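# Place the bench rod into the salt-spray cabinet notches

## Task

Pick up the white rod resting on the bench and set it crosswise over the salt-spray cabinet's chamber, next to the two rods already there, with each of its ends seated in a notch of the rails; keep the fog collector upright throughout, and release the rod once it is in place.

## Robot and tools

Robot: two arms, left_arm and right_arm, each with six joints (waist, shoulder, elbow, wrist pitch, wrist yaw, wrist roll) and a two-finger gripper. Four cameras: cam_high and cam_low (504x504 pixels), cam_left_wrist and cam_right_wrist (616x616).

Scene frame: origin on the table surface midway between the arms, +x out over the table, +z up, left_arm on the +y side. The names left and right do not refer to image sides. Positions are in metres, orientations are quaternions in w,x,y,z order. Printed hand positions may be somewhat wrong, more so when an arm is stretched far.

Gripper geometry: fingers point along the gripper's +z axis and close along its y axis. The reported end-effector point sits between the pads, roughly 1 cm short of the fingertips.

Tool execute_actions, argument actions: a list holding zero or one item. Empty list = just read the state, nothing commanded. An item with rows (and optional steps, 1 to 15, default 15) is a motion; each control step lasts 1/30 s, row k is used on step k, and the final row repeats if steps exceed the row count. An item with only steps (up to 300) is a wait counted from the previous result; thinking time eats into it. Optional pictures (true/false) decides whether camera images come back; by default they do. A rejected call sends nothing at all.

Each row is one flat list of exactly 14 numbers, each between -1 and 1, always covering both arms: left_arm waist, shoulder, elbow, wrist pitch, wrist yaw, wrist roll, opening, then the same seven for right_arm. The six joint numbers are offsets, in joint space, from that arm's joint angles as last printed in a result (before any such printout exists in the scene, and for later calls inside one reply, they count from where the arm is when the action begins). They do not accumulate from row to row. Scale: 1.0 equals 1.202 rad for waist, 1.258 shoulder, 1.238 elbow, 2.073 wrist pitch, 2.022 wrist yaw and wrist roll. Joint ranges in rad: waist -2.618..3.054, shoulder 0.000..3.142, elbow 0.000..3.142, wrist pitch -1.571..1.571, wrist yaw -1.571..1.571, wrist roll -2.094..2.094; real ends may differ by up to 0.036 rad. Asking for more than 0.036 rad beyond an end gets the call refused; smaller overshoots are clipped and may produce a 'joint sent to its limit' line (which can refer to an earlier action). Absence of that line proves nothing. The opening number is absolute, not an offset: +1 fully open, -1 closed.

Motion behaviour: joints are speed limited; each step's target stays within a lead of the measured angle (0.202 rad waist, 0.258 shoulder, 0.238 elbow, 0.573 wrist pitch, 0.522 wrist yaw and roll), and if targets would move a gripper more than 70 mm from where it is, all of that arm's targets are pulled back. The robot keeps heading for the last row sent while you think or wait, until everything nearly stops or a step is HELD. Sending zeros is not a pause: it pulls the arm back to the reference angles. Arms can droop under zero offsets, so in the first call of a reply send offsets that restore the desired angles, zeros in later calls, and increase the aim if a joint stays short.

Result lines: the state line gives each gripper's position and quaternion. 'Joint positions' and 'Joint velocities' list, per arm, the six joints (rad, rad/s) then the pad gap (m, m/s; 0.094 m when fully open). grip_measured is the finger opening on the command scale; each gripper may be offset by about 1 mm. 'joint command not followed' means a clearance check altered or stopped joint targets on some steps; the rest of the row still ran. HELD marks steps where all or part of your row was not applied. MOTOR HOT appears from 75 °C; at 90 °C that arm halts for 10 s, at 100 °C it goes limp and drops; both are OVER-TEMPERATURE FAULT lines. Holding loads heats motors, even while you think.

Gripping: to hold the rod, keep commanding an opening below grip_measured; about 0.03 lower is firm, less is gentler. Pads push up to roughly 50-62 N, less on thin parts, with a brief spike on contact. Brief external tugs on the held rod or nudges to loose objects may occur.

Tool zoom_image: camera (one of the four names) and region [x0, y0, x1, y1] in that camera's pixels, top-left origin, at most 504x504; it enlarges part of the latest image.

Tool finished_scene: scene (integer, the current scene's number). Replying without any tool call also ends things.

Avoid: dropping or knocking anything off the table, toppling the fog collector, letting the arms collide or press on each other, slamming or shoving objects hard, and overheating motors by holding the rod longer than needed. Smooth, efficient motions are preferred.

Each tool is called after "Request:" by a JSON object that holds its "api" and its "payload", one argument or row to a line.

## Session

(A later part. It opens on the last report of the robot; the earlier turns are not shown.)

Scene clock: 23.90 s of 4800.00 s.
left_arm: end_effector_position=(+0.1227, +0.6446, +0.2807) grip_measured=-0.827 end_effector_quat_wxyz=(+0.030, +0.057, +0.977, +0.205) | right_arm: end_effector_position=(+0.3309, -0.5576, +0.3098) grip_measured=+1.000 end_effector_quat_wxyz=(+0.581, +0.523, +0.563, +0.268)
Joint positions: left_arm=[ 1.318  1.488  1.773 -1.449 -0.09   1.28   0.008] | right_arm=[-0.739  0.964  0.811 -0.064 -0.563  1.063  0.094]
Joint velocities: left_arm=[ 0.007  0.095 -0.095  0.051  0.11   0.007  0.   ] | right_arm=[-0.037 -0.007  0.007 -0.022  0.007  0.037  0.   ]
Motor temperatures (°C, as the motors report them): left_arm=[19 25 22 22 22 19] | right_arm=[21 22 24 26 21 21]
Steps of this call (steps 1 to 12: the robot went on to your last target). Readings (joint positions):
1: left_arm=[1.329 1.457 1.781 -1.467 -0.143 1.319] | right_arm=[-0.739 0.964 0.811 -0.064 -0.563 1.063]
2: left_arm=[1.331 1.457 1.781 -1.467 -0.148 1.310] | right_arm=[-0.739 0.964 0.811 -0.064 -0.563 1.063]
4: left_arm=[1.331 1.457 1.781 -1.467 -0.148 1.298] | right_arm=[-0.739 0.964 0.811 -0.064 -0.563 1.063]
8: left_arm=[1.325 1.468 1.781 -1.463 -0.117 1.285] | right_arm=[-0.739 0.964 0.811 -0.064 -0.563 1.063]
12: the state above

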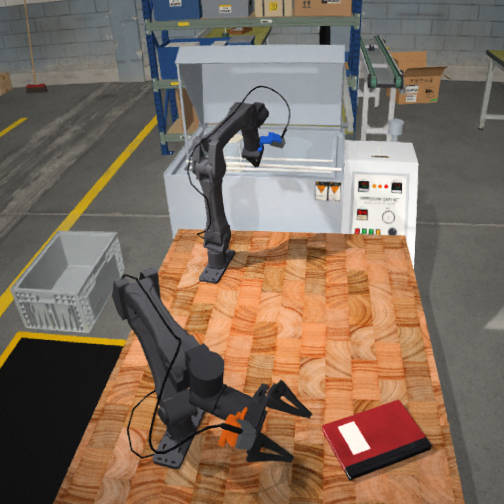

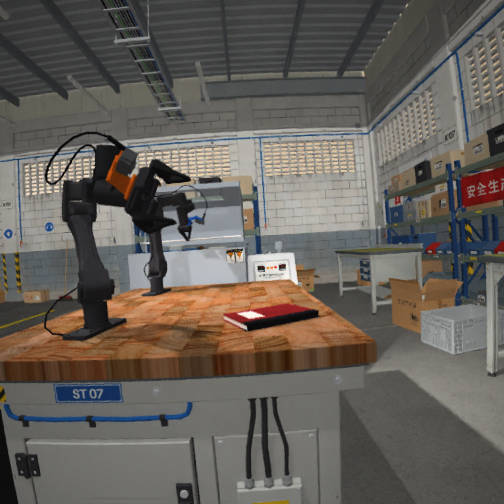

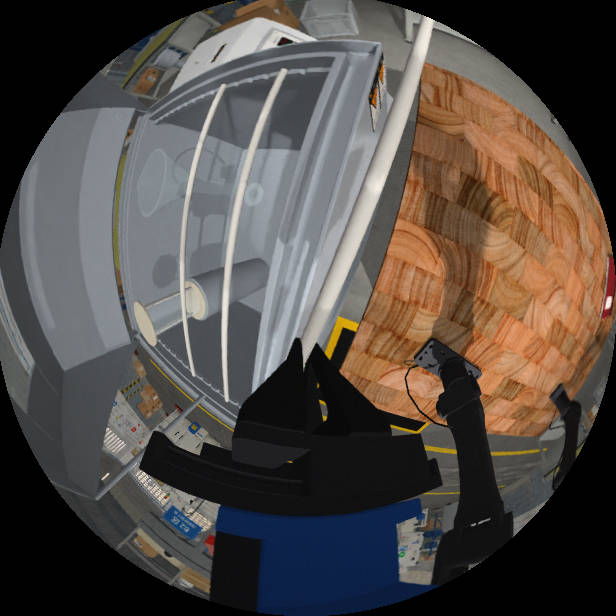

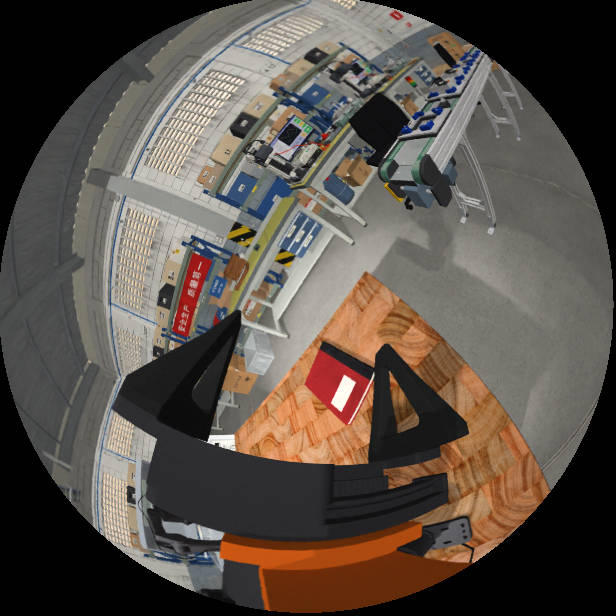

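Request:
{"api": "execute_actions", "payload": {
  "actions": [
    {"rows":[[0.01,0.01,0.03,0.01,-0.02,0,-0.87,0,0,0,0,0,0,1],[0.02,0.03,0.04,0.02,-0.03,0,-0.87,0,0,0,0,0,0,1],[0.03,0.05,0.05,0.04,-0.03,0,-0.87,0,0,0,0,0,0,1],[0.04,0.07,0.06,0.05,-0.03,0,-0.87,0,0,0,0,0,0,1],[0.05,0.09,0.07,0.06,-0.03,0,-0.87,0,0,0,0,0,0,1],[0.06,0.11,0.08,0.07,-0.03,0,-0.87,0,0,0,0,0,0,1],[0.07,0.13,0.09,0.08,-0.03,0,-0.87,0,0,0,0,0,0,1],[0.08,0.15,0.1,0.09,-0.03,0,-0.87,0,0,0,0,0,0,1],[0.085,0.17,0.11,0.1,-0.03,0.01,-0.87,0,0,0,0,0,0,1],[0.085,0.19,0.115,0.1,-0.03,0.01,-0.87,0,0,0,0,0,0,1],[0.085,0.205,0.115,0.1,-0.03,0.01,-0.87,0,0,0,0,0,0,1]]}
  ],
  "pictures": false
}}

Request:
{"api": "execute_actions", "payload": {
  "actions": [
    {"steps":12}
  ]
}}

Request:
{"api": "zoom_image", "payload": {
  "camera": "cam_high",
  "region": [155,110,365,200]
}}

Scene clock: 25.70 s of 4800.00 s.
left_arm: end_effector_position=(+0.1132, +0.7467, +0.2424) grip_measured=-0.827 end_effector_quat_wxyz=(-0.008, +0.008, +0.975, +0.223) | right_arm: end_effector_position=(+0.3309, -0.5576, +0.3098) grip_measured=+1.000 end_effector_quat_wxyz=(+0.581, +0.523, +0.563, +0.268)
Joint positions: left_arm=[ 1.417  1.764  1.885 -1.267 -0.153  1.291  0.008] | right_arm=[-0.739  0.964  0.811 -0.064 -0.563  1.063  0.094]
Joint velocities: left_arm=[ 0.002  0.208 -0.012  0.022 -0.051  0.095 -0.   ] | right_arm=[ 0.007 -0.012 -0.002  0.007 -0.11  -0.007  0.   ]
Motor temperatures (°C, as the motors report them): left_arm=[19 25 22 22 22 19] | right_arm=[21 22 24 26 21 21]
Steps of this call (steps 1 to 30: the robot went on to your last target; steps 31 to 39: nothing new was sent; steps 40 to 54: all 15 steps of this action). Readings (joint positions):
40: left_arm=[1.320 1.480 1.769 -1.461 -0.148 1.276] | right_arm=[-0.739 0.964 0.811 -0.064 -0.563 1.063]
41: left_arm=[1.322 1.486 1.775 -1.461 -0.148 1.277] | right_arm=[-0.739 0.964 0.811 -0.064 -0.563 1.063]
43: left_arm=[1.334 1.511 1.801 -1.442 -0.148 1.278] | right_arm=[-0.739 0.964 0.811 -0.064 -0.563 1.063]
47: left_arm=[1.382 1.609 1.856 -1.362 -0.149 1.278] | right_arm=[-0.739 0.964 0.811 -0.064 -0.563 1.063]
54: the state above

Scene clock: 26.10 s of 4800.00 s.
left_arm: end_effector_position=(+0.1140, +0.7490, +0.2427) grip_measured=-0.827 end_effector_quat_wxyz=(-0.008, +0.010, +0.974, +0.227) | right_arm: end_effector_position=(+0.3309, -0.5576, +0.3098) grip_measured=+1.000 end_effector_quat_wxyz=(+0.581, +0.523, +0.563, +0.268)
Joint positions: left_arm=[ 1.417  1.766  1.885 -1.257 -0.153  1.296  0.008] | right_arm=[-0.739  0.964  0.811 -0.064 -0.563  1.063  0.094]
Joint velocities: left_arm=[-0.032 -0.002 -0.017 -0.051 -0.051 -0.007  0.   ] | right_arm=[-0.012  0.007  0.002  0.037 -0.037  0.051  0.   ]
Motor temperatures (°C, as the motors report them): left_arm=[19 25 22 23 22 19] | right_arm=[21 22 24 26 21 21]
Steps of this call (steps 1 to 12: the robot went on to your last target). Readings (joint positions):
1: left_arm=[1.417 1.768 1.885 -1.265 -0.153 1.292] | right_arm=[-0.739 0.964 0.811 -0.064 -0.563 1.063]
2: left_arm=[1.417 1.768 1.885 -1.263 -0.153 1.293] | right_arm=[-0.739 0.964 0.811 -0.064 -0.563 1.063]
4: left_arm=[1.417 1.766 1.885 -1.260 -0.153 1.294] | right_arm=[-0.739 0.964 0.811 -0.064 -0.563 1.063]
8: left_arm=[1.417 1.766 1.885 -1.258 -0.153 1.295] | right_arm=[-0.739 0.964 0.811 -0.064 -0.563 1.063]
12: the state above

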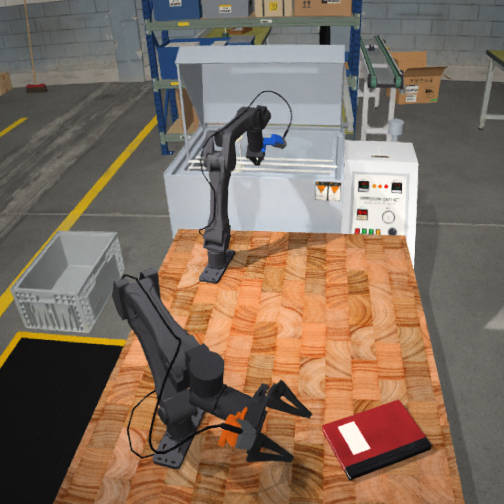

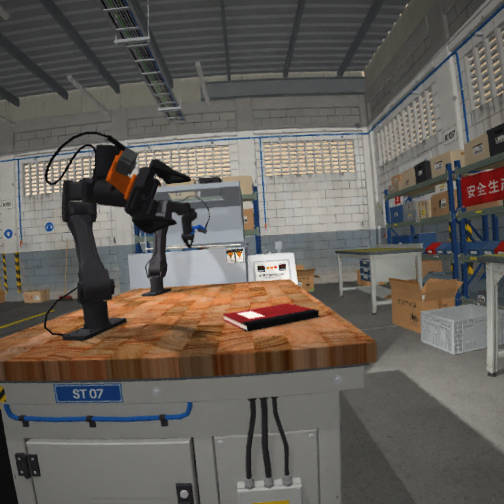

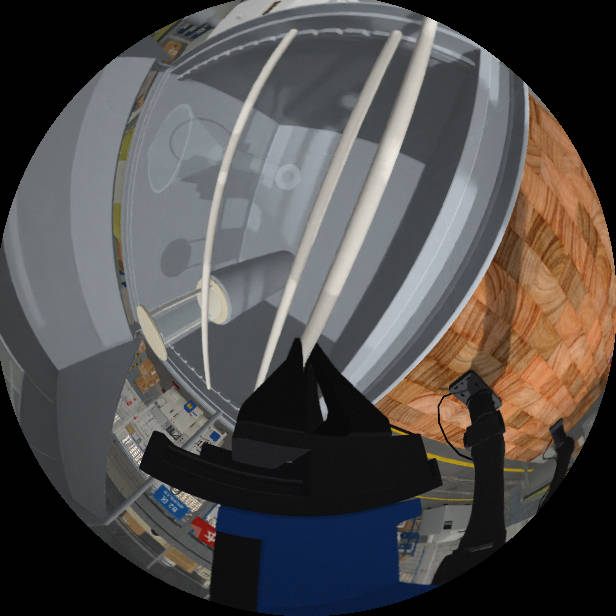

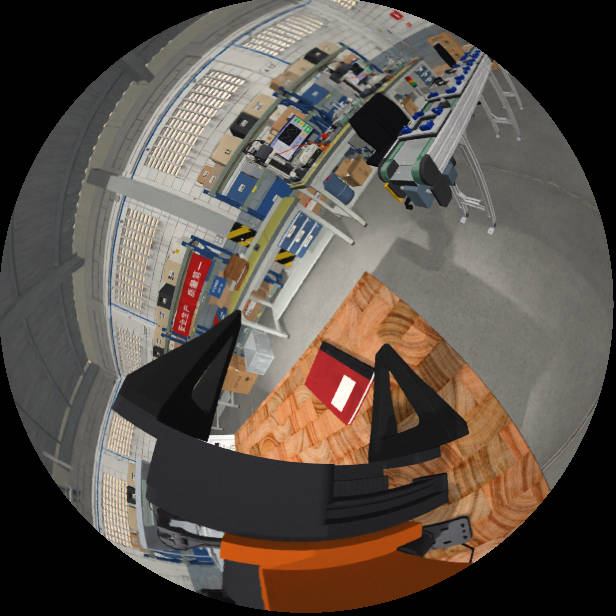

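Region (155, 110, 365, 200) of cam_high's 504x504 image, scaled by 2.400, with more detail than that image has; it fills the top 216 rows of this view, and the rest is white.

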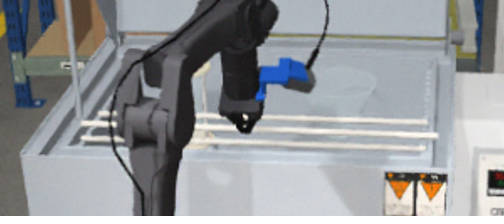

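Request:
{"api": "execute_actions", "payload": {
  "actions": [
    {"rows":[[0,0,-0.02,0.01,0,0,-0.87,0,0,0,0,0,0,1],[0,0,-0.03,0.02,0,0,-0.87,0,0,0,0,0,0,1],[0,0,-0.045,0.025,0,0,-0.87,0,0,0,0,0,0,1]]}
  ]
}}

Request:
{"api": "zoom_image", "payload": {
  "camera": "cam_high",
  "region": [160,130,350,190]
}}

Request:
{"api": "zoom_image", "payload": {
  "camera": "cam_left_wrist",
  "region": [250,0,550,200]
}}

Scene clock: 27.63 s of 4800.00 s.
left_arm: end_effector_position=(+0.1145, +0.7505, +0.2307) grip_measured=-0.827 end_effector_quat_wxyz=(-0.009, +0.011, +0.975, +0.222) | right_arm: end_effector_position=(+0.3309, -0.5576, +0.3098) grip_measured=+1.000 end_effector_quat_wxyz=(+0.581, +0.523, +0.563, +0.268)
Joint positions: left_arm=[ 1.417  1.766  1.839 -1.222 -0.153  1.296  0.008] | right_arm=[-0.739  0.964  0.811 -0.064 -0.563  1.063  0.094]
Joint velocities: left_arm=[-0.007 -0.017 -0.017  0.051 -0.022 -0.022  0.   ] | right_arm=[-0.012 -0.002 -0.007 -0.051 -0.007 -0.037  0.   ]
Motor temperatures (°C, as the motors report them): left_arm=[19 25 22 23 22 19] | right_arm=[21 22 24 26 21 21]
Steps of this call (steps 1 to 30: the robot went on to your last target; step 31: nothing new was sent; steps 32 to 46: all 15 steps of this action). Readings (joint positions):
32: left_arm=[1.417 1.766 1.885 -1.256 -0.153 1.296] | right_arm=[-0.739 0.964 0.811 -0.064 -0.563 1.063]
33: left_arm=[1.417 1.766 1.881 -1.251 -0.153 1.296] | right_arm=[-0.739 0.964 0.811 -0.064 -0.563 1.063]
35: left_arm=[1.417 1.766 1.864 -1.236 -0.153 1.296] | right_arm=[-0.739 0.964 0.811 -0.064 -0.563 1.063]
39: left_arm=[1.417 1.766 1.840 -1.230 -0.153 1.296] | right_arm=[-0.739 0.964 0.811 -0.064 -0.563 1.063]
46: the state above

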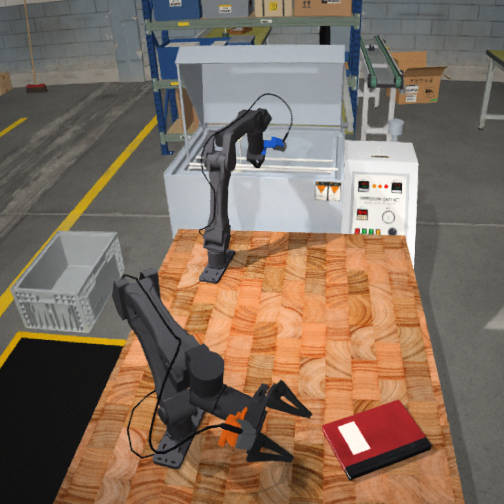

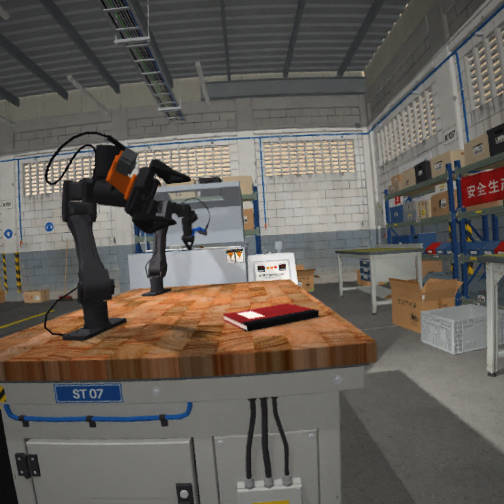

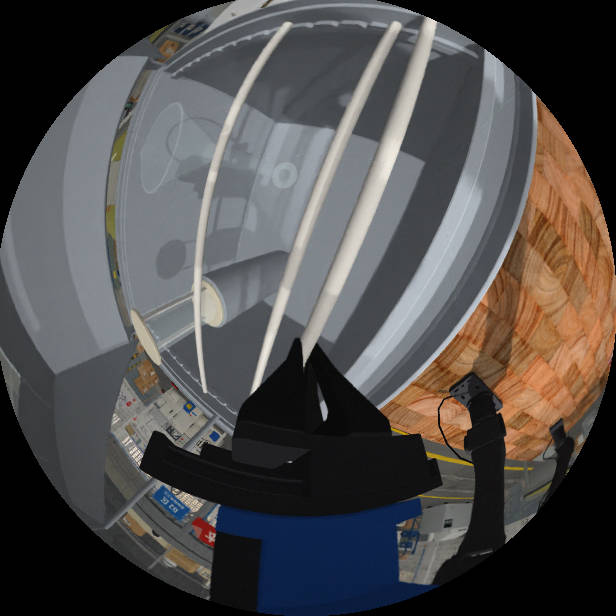

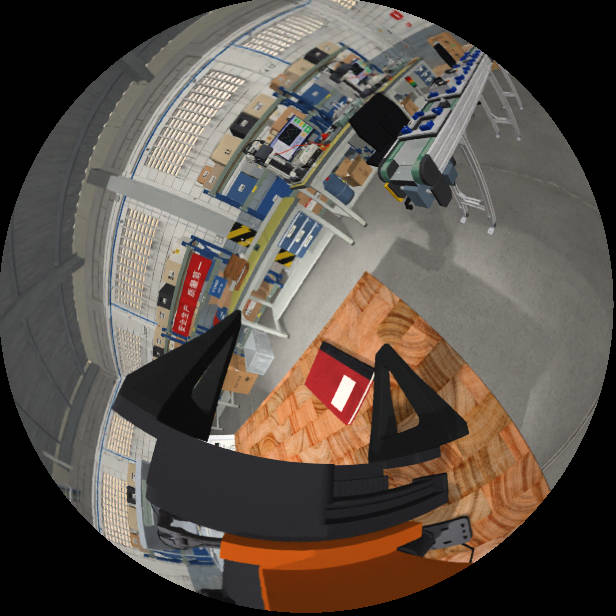

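Region (160, 130, 350, 190) of cam_high's 504x504 image, scaled by 2.653, with more detail than that image has; it fills the top 159 rows of this view, and the rest is white.

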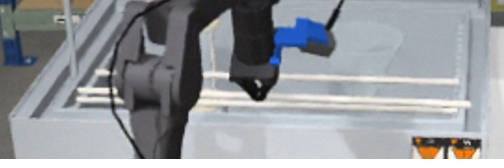

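Region (250, 0, 550, 200) of cam_left_wrist's 616x616 image, scaled by 1.680, with more detail than that image has.

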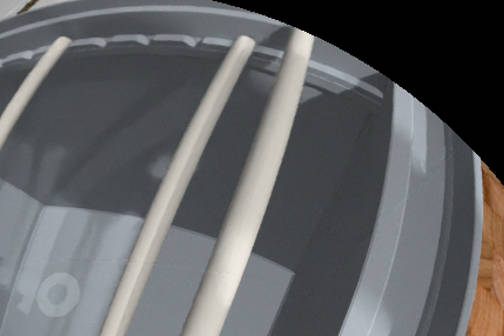

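Request:
{"api": "execute_actions", "payload": {
  "actions": [
    {"rows":[[0.02,0,0,0,0.012,0.01,-0.87,0,0,0,0,0,0,1],[0.033,0,0,0,0.014,0.017,-0.87,0,0,0,0,0,0,1],[0.033,0,0,0,0.014,0.017,-0.87,0,0,0,0,0,0,1],[0.033,0,0,0,0.014,0.017,-0.87,0,0,0,0,0,0,1],[0.033,0,-0.02,0.015,0.014,0.017,-0.87,0,0,0,0,0,0,1],[0.033,0,-0.045,0.025,0.014,0.017,-0.87,0,0,0,0,0,0,1]]}
  ]
}}

Request:
{"api": "zoom_image", "payload": {
  "camera": "cam_high",
  "region": [160,130,350,190]
}}

Request:
{"api": "zoom_image", "payload": {
  "camera": "cam_left_wrist",
  "region": [250,0,550,200]
}}

Scene clock: 29.50 s of 4800.00 s.
left_arm: end_effector_position=(+0.1049, +0.7549, +0.2193) grip_measured=-0.827 end_effector_quat_wxyz=(-0.006, +0.008, +0.976, +0.216) | right_arm: end_effector_position=(+0.3309, -0.5576, +0.3098) grip_measured=+1.000 end_effector_quat_wxyz=(+0.581, +0.523, +0.563, +0.268)
Joint positions: left_arm=[ 1.452  1.766  1.796 -1.184 -0.131  1.322  0.008] | right_arm=[-0.739  0.964  0.811 -0.064 -0.563  1.063  0.094]
Joint velocities: left_arm=[-0.012 -0.007  0.007 -0.007 -0.051 -0.037 -0.   ] | right_arm=[ 0.002 -0.017 -0.017 -0.051 -0.022 -0.037  0.   ]
Motor temperatures (°C, as the motors report them): left_arm=[19 25 22 23 22 19] | right_arm=[21 22 24 26 21 21]
Steps of this call (steps 1 to 15: the robot went on to your last target; steps 16 to 41: nothing new was sent; steps 42 to 56: all 15 steps of this action). Readings (joint positions):
42: left_arm=[1.418 1.766 1.839 -1.220 -0.151 1.299] | right_arm=[-0.739 0.964 0.811 -0.064 -0.563 1.063]
43: left_arm=[1.422 1.766 1.839 -1.220 -0.147 1.304] | right_arm=[-0.739 0.964 0.811 -0.064 -0.563 1.063]
45: left_arm=[1.436 1.766 1.839 -1.220 -0.142 1.312] | right_arm=[-0.739 0.964 0.811 -0.064 -0.563 1.063]
49: left_arm=[1.452 1.766 1.813 -1.196 -0.141 1.319] | right_arm=[-0.739 0.964 0.811 -0.064 -0.563 1.063]
56: the state above

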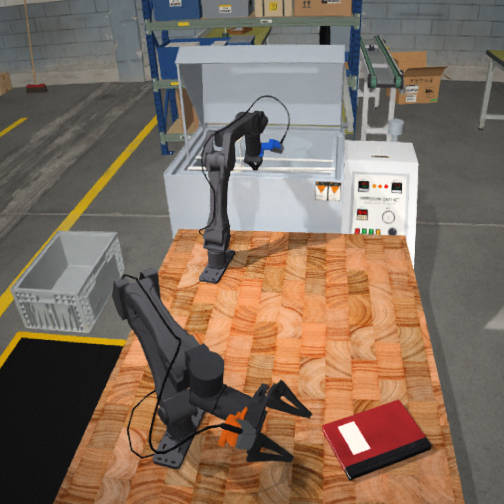

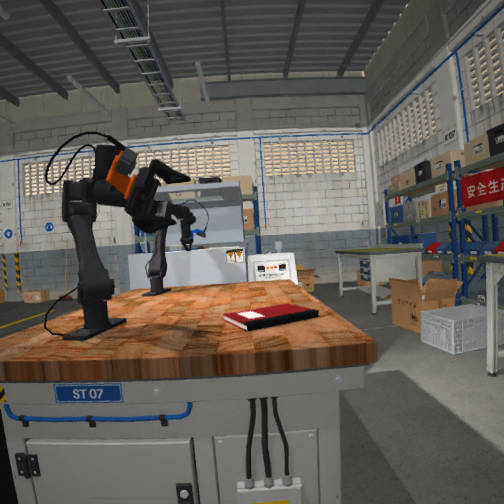

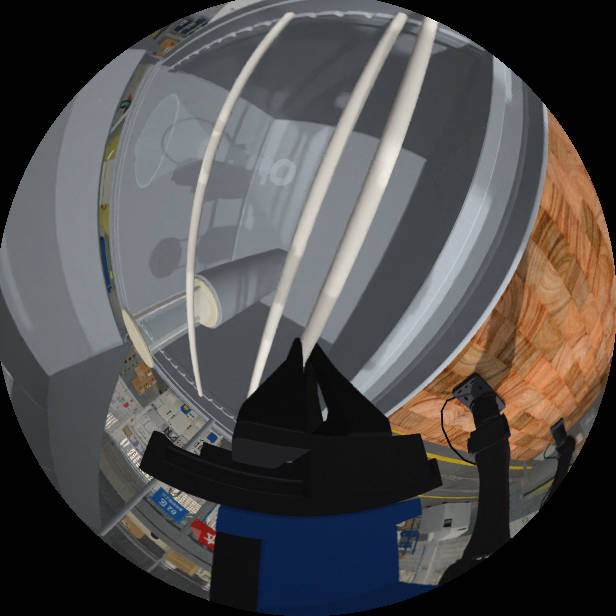

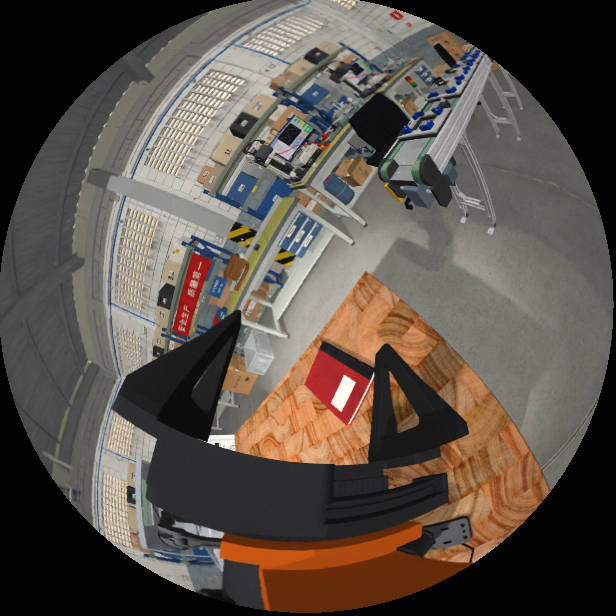

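Region (160, 130, 350, 190) of cam_high's 504x504 image, scaled by 2.653, with more detail than that image has; it fills the top 159 rows of this view, and the rest is white.

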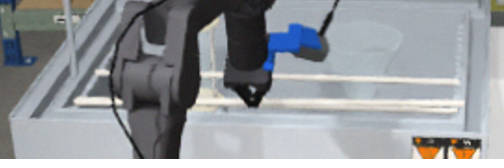

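Region (250, 0, 550, 200) of cam_left_wrist's 616x616 image, scaled by 1.680, with more detail than that image has.

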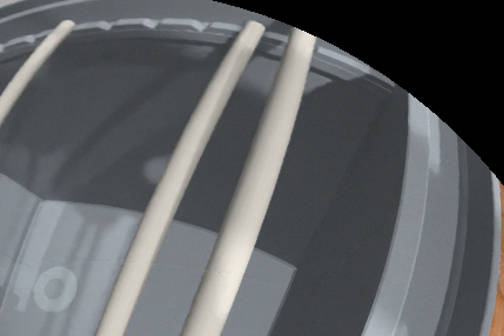

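Request:
{"api": "execute_actions", "payload": {
  "actions": [
    {"rows":[[0,0,0,0,0,0.017,-0.87,0,0,0,0,0,0,1],[0,0,0,0,0,0.017,-0.87,0,0,0,0,0,0,1],[0,0,0,0,0,0.017,-0.87,0,0,0,0,0,0,1],[0,0,-0.02,0.01,0,0.017,-0.87,0,0,0,0,0,0,1],[0,0,-0.04,0.02,0,0.017,-0.87,0,0,0,0,0,0,1]]}
  ]
}}

Request:
{"api": "zoom_image", "payload": {
  "camera": "cam_high",
  "region": [165,145,225,185]
}}

Request:
{"api": "zoom_image", "payload": {
  "camera": "cam_high",
  "region": [290,145,350,185]
}}

Scene clock: 31.00 s of 4800.00 s.
left_arm: end_effector_position=(+0.1063, +0.7576, +0.2115) grip_measured=-0.827 end_effector_quat_wxyz=(-0.006, +0.018, +0.976, +0.218) | right_arm: end_effector_position=(+0.3309, -0.5576, +0.3098) grip_measured=+1.000 end_effector_quat_wxyz=(+0.581, +0.523, +0.563, +0.268)
Joint positions: left_arm=[ 1.452  1.766  1.763 -1.147 -0.128  1.34   0.008] | right_arm=[-0.739  0.964  0.811 -0.064 -0.563  1.063  0.094]
Joint velocities: left_arm=[ 0.007  0.017 -0.012 -0.007 -0.022  0.007  0.   ] | right_arm=[-0.002 -0.002 -0.002 -0.095  0.007  0.022  0.   ]
Motor temperatures (°C, as the motors report them): left_arm=[19 25 22 23 22 19] | right_arm=[21 22 24 26 21 21]
Steps of this call (steps 1 to 15: the robot went on to your last target; steps 16 to 30: nothing new was sent; steps 31 to 45: all 15 steps of this action). Readings (joint positions):
31: left_arm=[1.452 1.766 1.796 -1.181 -0.130 1.327] | right_arm=[-0.739 0.964 0.811 -0.064 -0.563 1.063]
32: left_arm=[1.452 1.766 1.796 -1.181 -0.130 1.330] | right_arm=[-0.739 0.964 0.811 -0.064 -0.563 1.063]
34: left_arm=[1.452 1.766 1.796 -1.179 -0.130 1.334] | right_arm=[-0.739 0.964 0.811 -0.064 -0.563 1.063]
38: left_arm=[1.452 1.766 1.770 -1.155 -0.129 1.338] | right_arm=[-0.739 0.964 0.811 -0.064 -0.563 1.063]
45: the state above

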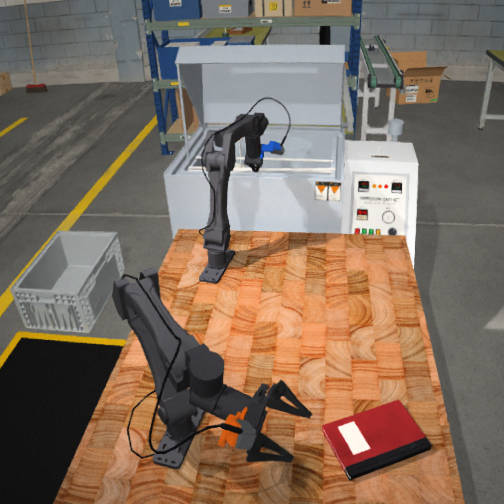

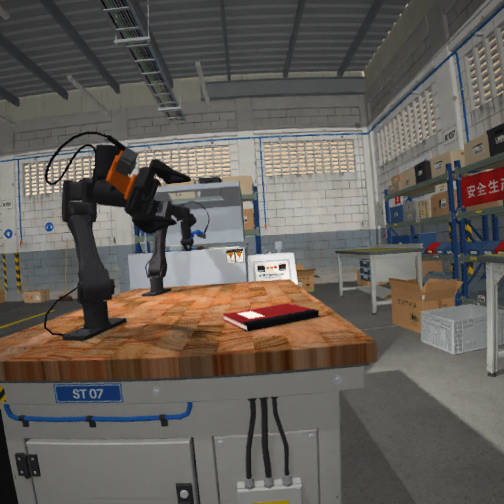

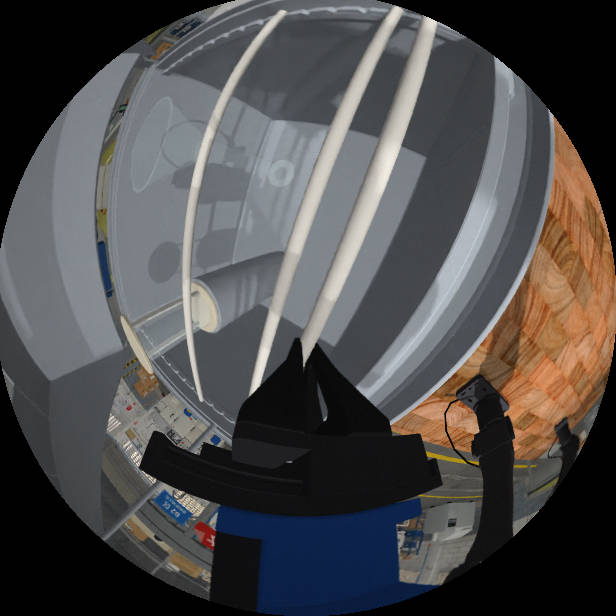

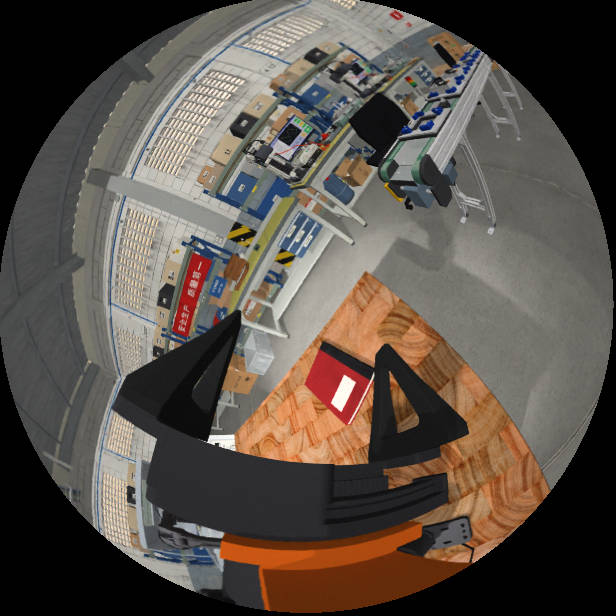

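Region (165, 145, 225, 185) of cam_high's 504x504 image, scaled by 8.400, with more detail than that image has.

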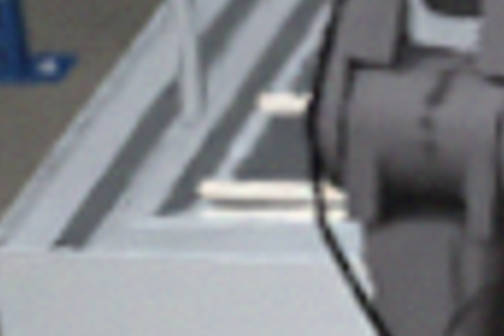

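Region (290, 145, 350, 185) of cam_high's 504x504 image, scaled by 8.400, with more detail than that image has.

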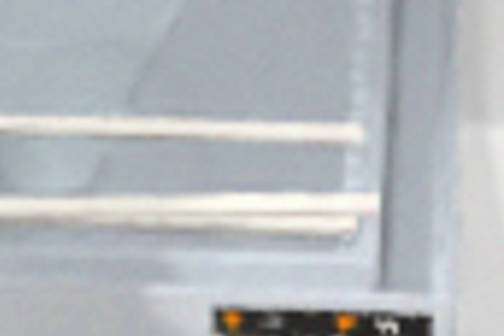

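Request:
{"api": "execute_actions", "payload": {
  "actions": [
    {"rows":[[0,0,0.025,-0.02,0,0,-0.87,0,0,0,0,0,0,1],[0,0,0.025,-0.02,0,0,-0.87,0,0,0,0,0,0,1],[0,0,0.025,-0.02,0,0,-0.87,0,0,0,0,0,0,1],[0.017,0,0.025,-0.02,-0.012,0.006,-0.87,0,0,0,0,0,0,1]]}
  ]
}}

Request:
{"api": "zoom_image", "payload": {
  "camera": "cam_high",
  "region": [165,145,225,185]
}}

Request:
{"api": "zoom_image", "payload": {
  "camera": "cam_high",
  "region": [290,145,350,185]
}}

Scene clock: 32.57 s of 4800.00 s.
left_arm: end_effector_position=(+0.1036, +0.7557, +0.2103) grip_measured=-0.827 end_effector_quat_wxyz=(-0.006, +0.014, +0.977, +0.212) | right_arm: end_effector_position=(+0.3309, -0.5576, +0.3098) grip_measured=+1.000 end_effector_quat_wxyz=(+0.581, +0.523, +0.563, +0.268)
Joint positions: left_arm=[ 1.458  1.766  1.763 -1.158 -0.123  1.338  0.008] | right_arm=[-0.739  0.964  0.811 -0.064 -0.563  1.063  0.094]
Joint velocities: left_arm=[-0.012  0.002 -0.017  0.022 -0.095  0.007 -0.001] | right_arm=[ 0.002  0.012 -0.007  0.051  0.037 -0.066  0.   ]
Motor temperatures (°C, as the motors report them): left_arm=[19 25 22 23 22 19] | right_arm=[21 22 24 26 21 21]
Steps of this call (steps 1 to 15: the robot went on to your last target; steps 16 to 32: nothing new was sent; steps 33 to 47: all 15 steps of this action). Readings (joint positions):
33: left_arm=[1.452 1.766 1.763 -1.146 -0.127 1.341] | right_arm=[-0.739 0.964 0.811 -0.064 -0.563 1.063]
34: left_arm=[1.452 1.766 1.763 -1.149 -0.127 1.339] | right_arm=[-0.739 0.964 0.811 -0.064 -0.563 1.063]
36: left_arm=[1.453 1.766 1.763 -1.153 -0.126 1.338] | right_arm=[-0.739 0.964 0.811 -0.064 -0.563 1.063]
40: left_arm=[1.458 1.766 1.763 -1.158 -0.123 1.338] | right_arm=[-0.739 0.964 0.811 -0.064 -0.563 1.063]
47: the state above

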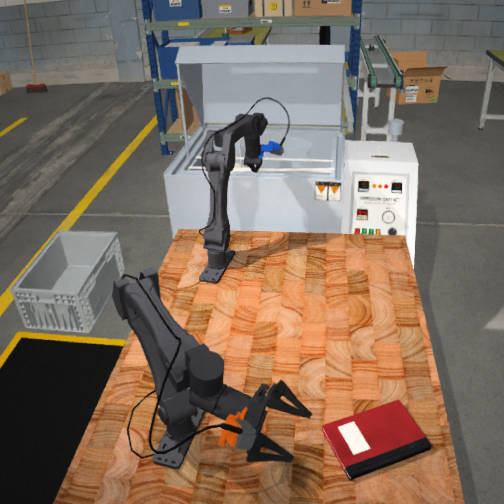

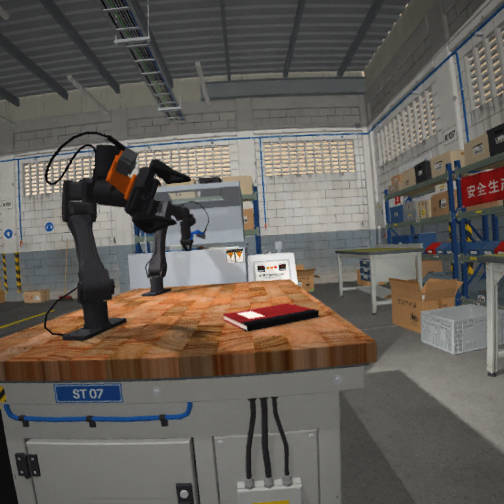

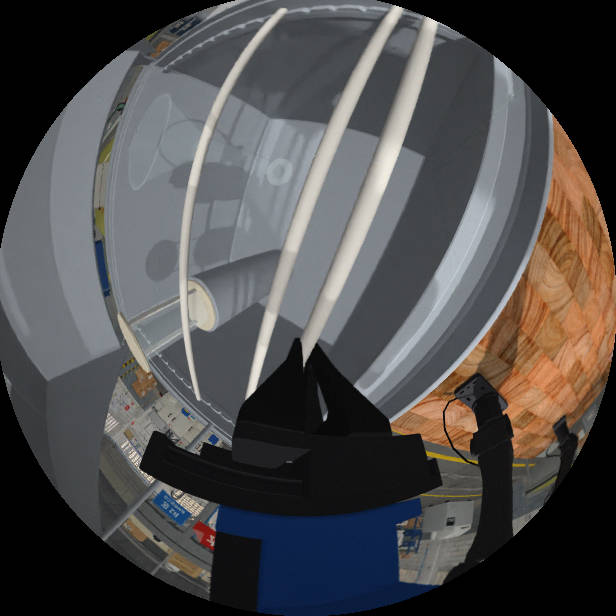

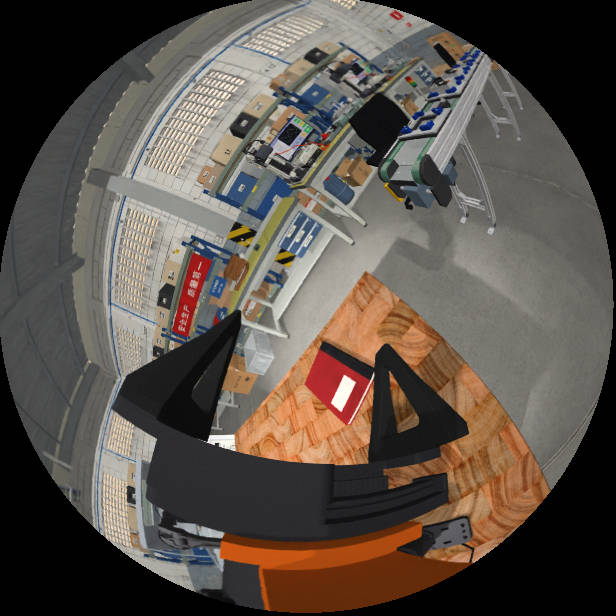

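Region (165, 145, 225, 185) of cam_high's 504x504 image, scaled by 8.400, with more detail than that image has.

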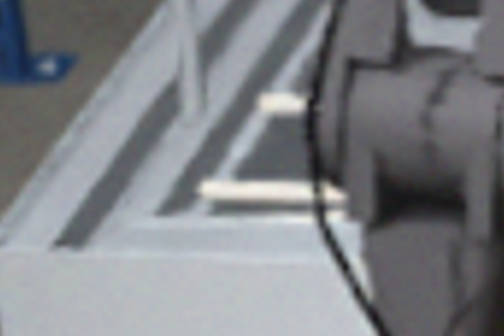

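Region (290, 145, 350, 185) of cam_high's 504x504 image, scaled by 8.400, with more detail than that image has.

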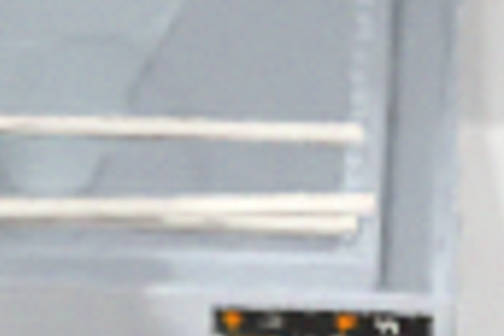

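Request:
{"api": "execute_actions", "payload": {
  "actions": [
    {"rows":[[0,0,0.04,-0.015,0,0,-0.87,0,0,0,0,0,0,1],[0,0,0.07,-0.03,0,0,-0.87,0,0,0,0,0,0,1],[0,0,0.07,-0.03,0,0,-0.87,0,0,0,0,0,0,1],[0,0,0.07,-0.03,0,0,-0.87,0,0,0,0,0,0,1],[0,0,0.07,-0.03,0,0,-0.87,0,0,0,0,0,0,1],[0,0,0.07,-0.03,-0.024,0.006,-0.87,0,0,0,0,0,0,1]]}
  ]
}}

Request:
{"api": "zoom_image", "payload": {
  "camera": "cam_high",
  "region": [165,145,225,185]
}}

Request:
{"api": "zoom_image", "payload": {
  "camera": "cam_high",
  "region": [290,145,350,185]
}}

Scene clock: 33.90 s of 4800.00 s.
left_arm: end_effector_position=(+0.0984, +0.7573, +0.2271) grip_measured=-0.827 end_effector_quat_wxyz=(-0.019, +0.012, +0.975, +0.223) | right_arm: end_effector_position=(+0.3309, -0.5576, +0.3098) grip_measured=+1.000 end_effector_quat_wxyz=(+0.581, +0.523, +0.563, +0.268)
Joint positions: left_arm=[ 1.458  1.768  1.825 -1.202 -0.154  1.341  0.008] | right_arm=[-0.739  0.964  0.811 -0.064 -0.563  1.063  0.094]
Joint velocities: left_arm=[-0.012  0.022 -0.017 -0.037 -0.037  0.051  0.001] | right_arm=[-0.007 -0.007  0.002 -0.037  0.081 -0.037  0.   ]
Motor temperatures (°C, as the motors report them): left_arm=[19 25 23 23 22 19] | right_arm=[21 22 24 26 21 21]
Steps of this call (steps 1 to 15: the robot went on to your last target; steps 16 to 25: nothing new was sent; steps 26 to 40: all 15 steps of this action). Readings (joint positions):
26: left_arm=[1.458 1.766 1.767 -1.160 -0.122 1.338] | right_arm=[-0.739 0.964 0.811 -0.064 -0.563 1.063]
27: left_arm=[1.458 1.767 1.778 -1.170 -0.121 1.338] | right_arm=[-0.739 0.964 0.811 -0.064 -0.563 1.063]
29: left_arm=[1.458 1.768 1.804 -1.186 -0.121 1.338] | right_arm=[-0.739 0.964 0.811 -0.064 -0.563 1.063]
33: left_arm=[1.458 1.768 1.825 -1.193 -0.142 1.341] | right_arm=[-0.739 0.964 0.811 -0.064 -0.563 1.063]
40: the state above

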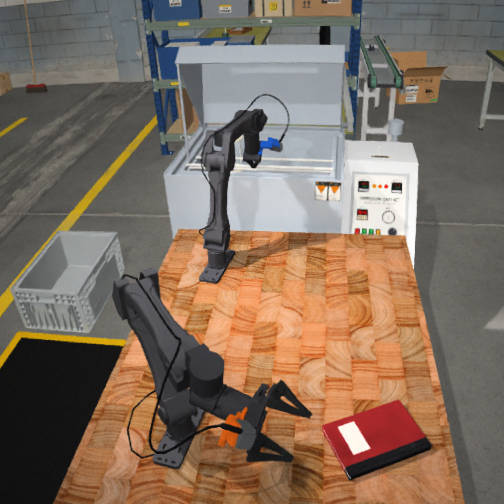

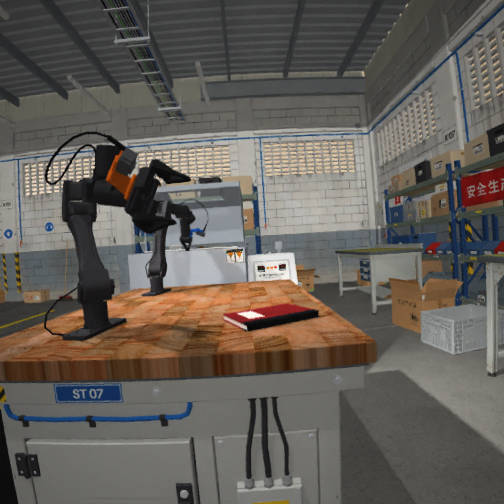

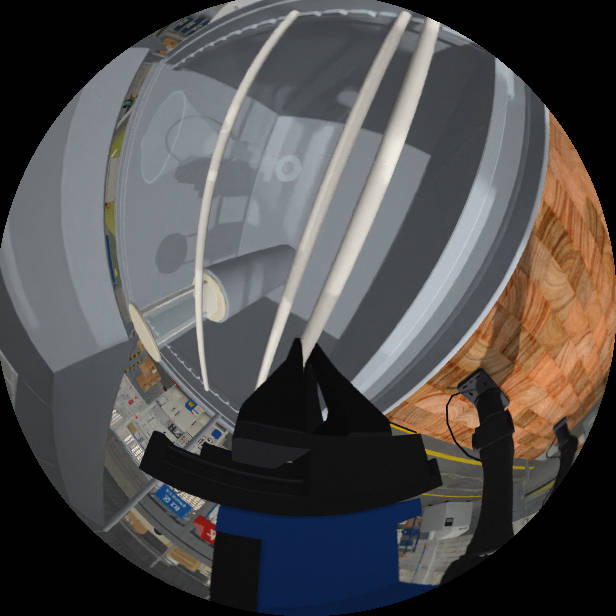

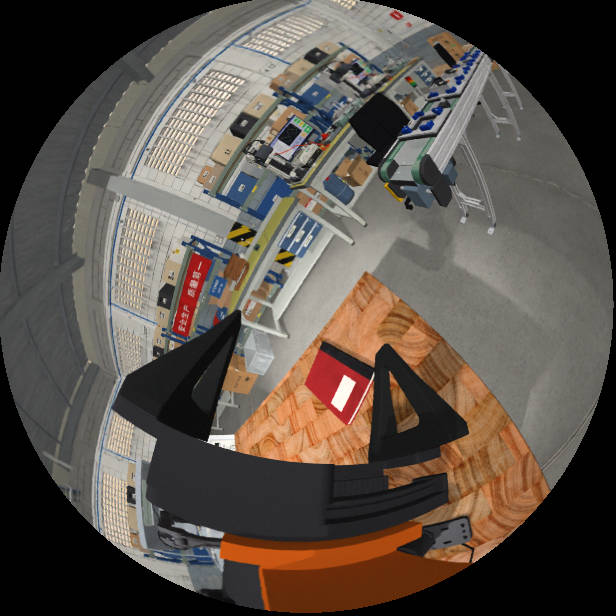

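Region (165, 145, 225, 185) of cam_high's 504x504 image, scaled by 8.400, with more detail than that image has.

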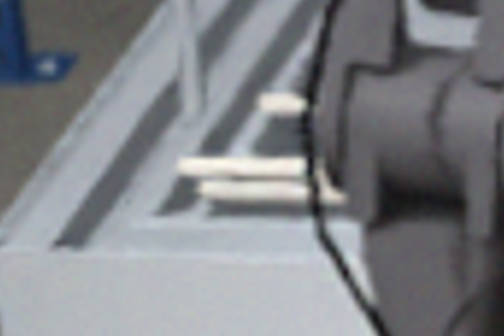

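Region (290, 145, 350, 185) of cam_high's 504x504 image, scaled by 8.400, with more detail than that image has.

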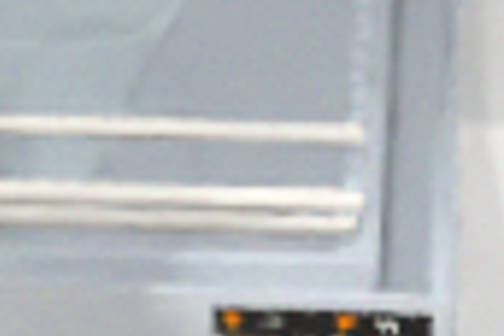

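Request:
{"api": "execute_actions", "payload": {
  "actions": [
    {"rows":[[0,0,0,0,-0.004,0.01,-0.87,0,0,0,0,0,0,1],[0,0,-0.02,0,-0.004,0.01,-0.87,0,0,0,0,0,0,1],[0,0,-0.03,0.01,-0.004,0.01,-0.87,0,0,0,0,0,0,1],[0,0,-0.04,0.015,-0.004,0.01,-0.87,0,0,0,0,0,0,1],[0,0,-0.05,0.02,-0.004,0.01,-0.87,0,0,0,0,0,0,1],[0,0,-0.065,0.025,-0.004,0.01,-0.87,0,0,0,0,0,0,1]]}
  ]
}}

Request:
{"api": "zoom_image", "payload": {
  "camera": "cam_high",
  "region": [165,145,225,185]
}}

Request:
{"api": "zoom_image", "payload": {
  "camera": "cam_high",
  "region": [290,145,350,185]
}}

Scene clock: 35.60 s of 4800.00 s.
left_arm: end_effector_position=(+0.0994, +0.7596, +0.2126) grip_measured=-0.827 end_effector_quat_wxyz=(-0.019, +0.014, +0.975, +0.220) | right_arm: end_effector_position=(+0.3309, -0.5576, +0.3098) grip_measured=+1.000 end_effector_quat_wxyz=(+0.581, +0.523, +0.563, +0.268)
Joint positions: left_arm=[ 1.458  1.768  1.768 -1.15  -0.152  1.346  0.008] | right_arm=[-0.739  0.964  0.811 -0.064 -0.563  1.063  0.094]
Joint velocities: left_arm=[-0.002 -0.022 -0.002 -0.007  0.007  0.081  0.001] | right_arm=[-0.002 -0.022  0.012  0.11  -0.095  0.022  0.   ]
Motor temperatures (°C, as the motors report them): left_arm=[19 25 23 23 22 19] | right_arm=[21 22 24 27 21 21]
Steps of this call (steps 1 to 15: the robot went on to your last target; steps 16 to 36: nothing new was sent; steps 37 to 51: all 15 steps of this action). Readings (joint positions):
37: left_arm=[1.458 1.768 1.825 -1.202 -0.155 1.342] | right_arm=[-0.739 0.964 0.811 -0.064 -0.563 1.063]
38: left_arm=[1.458 1.768 1.825 -1.202 -0.155 1.343] | right_arm=[-0.739 0.964 0.811 -0.064 -0.563 1.063]
40: left_arm=[1.458 1.768 1.816 -1.193 -0.155 1.345] | right_arm=[-0.739 0.964 0.811 -0.064 -0.563 1.063]
44: left_arm=[1.458 1.768 1.772 -1.162 -0.153 1.345] | right_arm=[-0.739 0.964 0.811 -0.064 -0.563 1.063]
51: the state above

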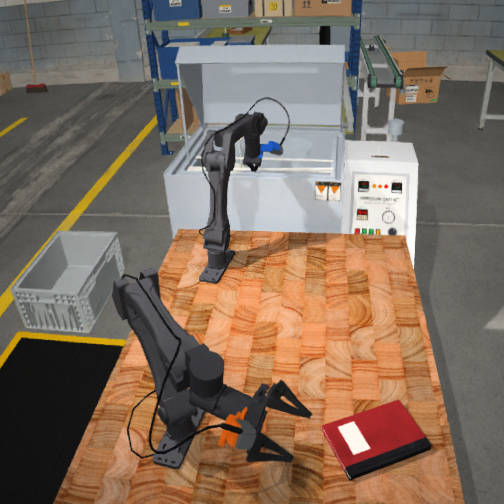

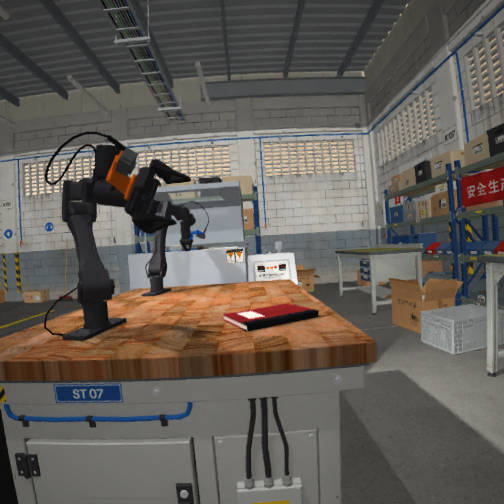

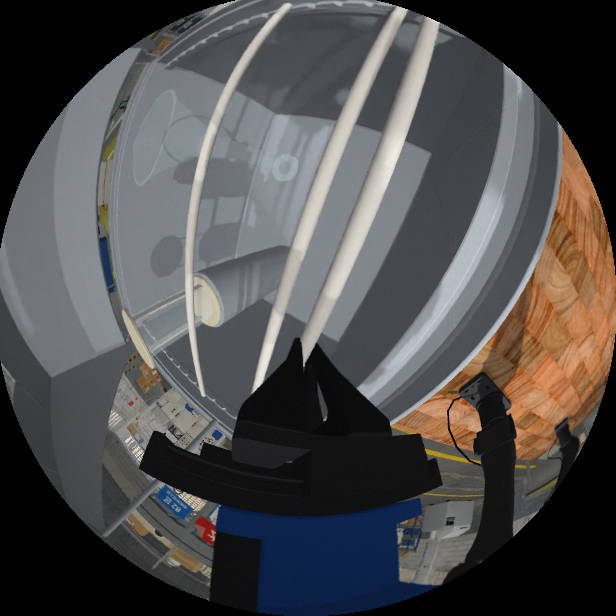

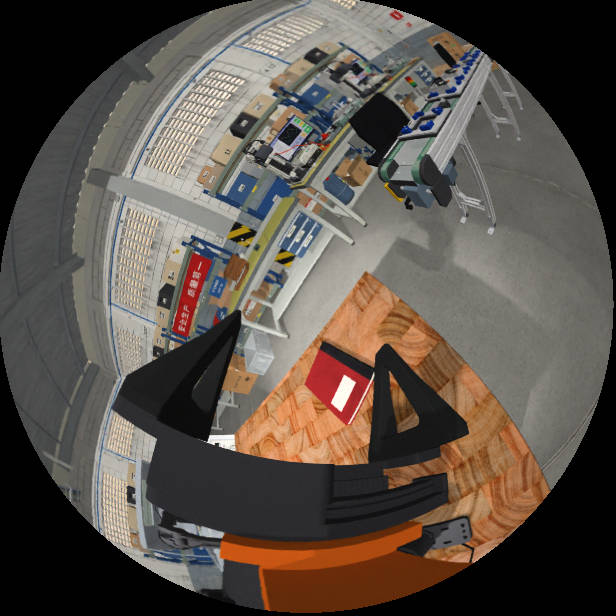

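Region (165, 145, 225, 185) of cam_high's 504x504 image, scaled by 8.400, with more detail than that image has.

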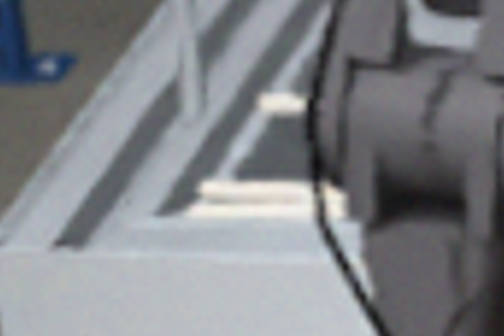

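Region (290, 145, 350, 185) of cam_high's 504x504 image, scaled by 8.400, with more detail than that image has.

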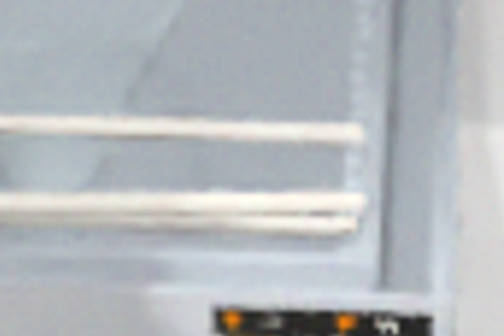

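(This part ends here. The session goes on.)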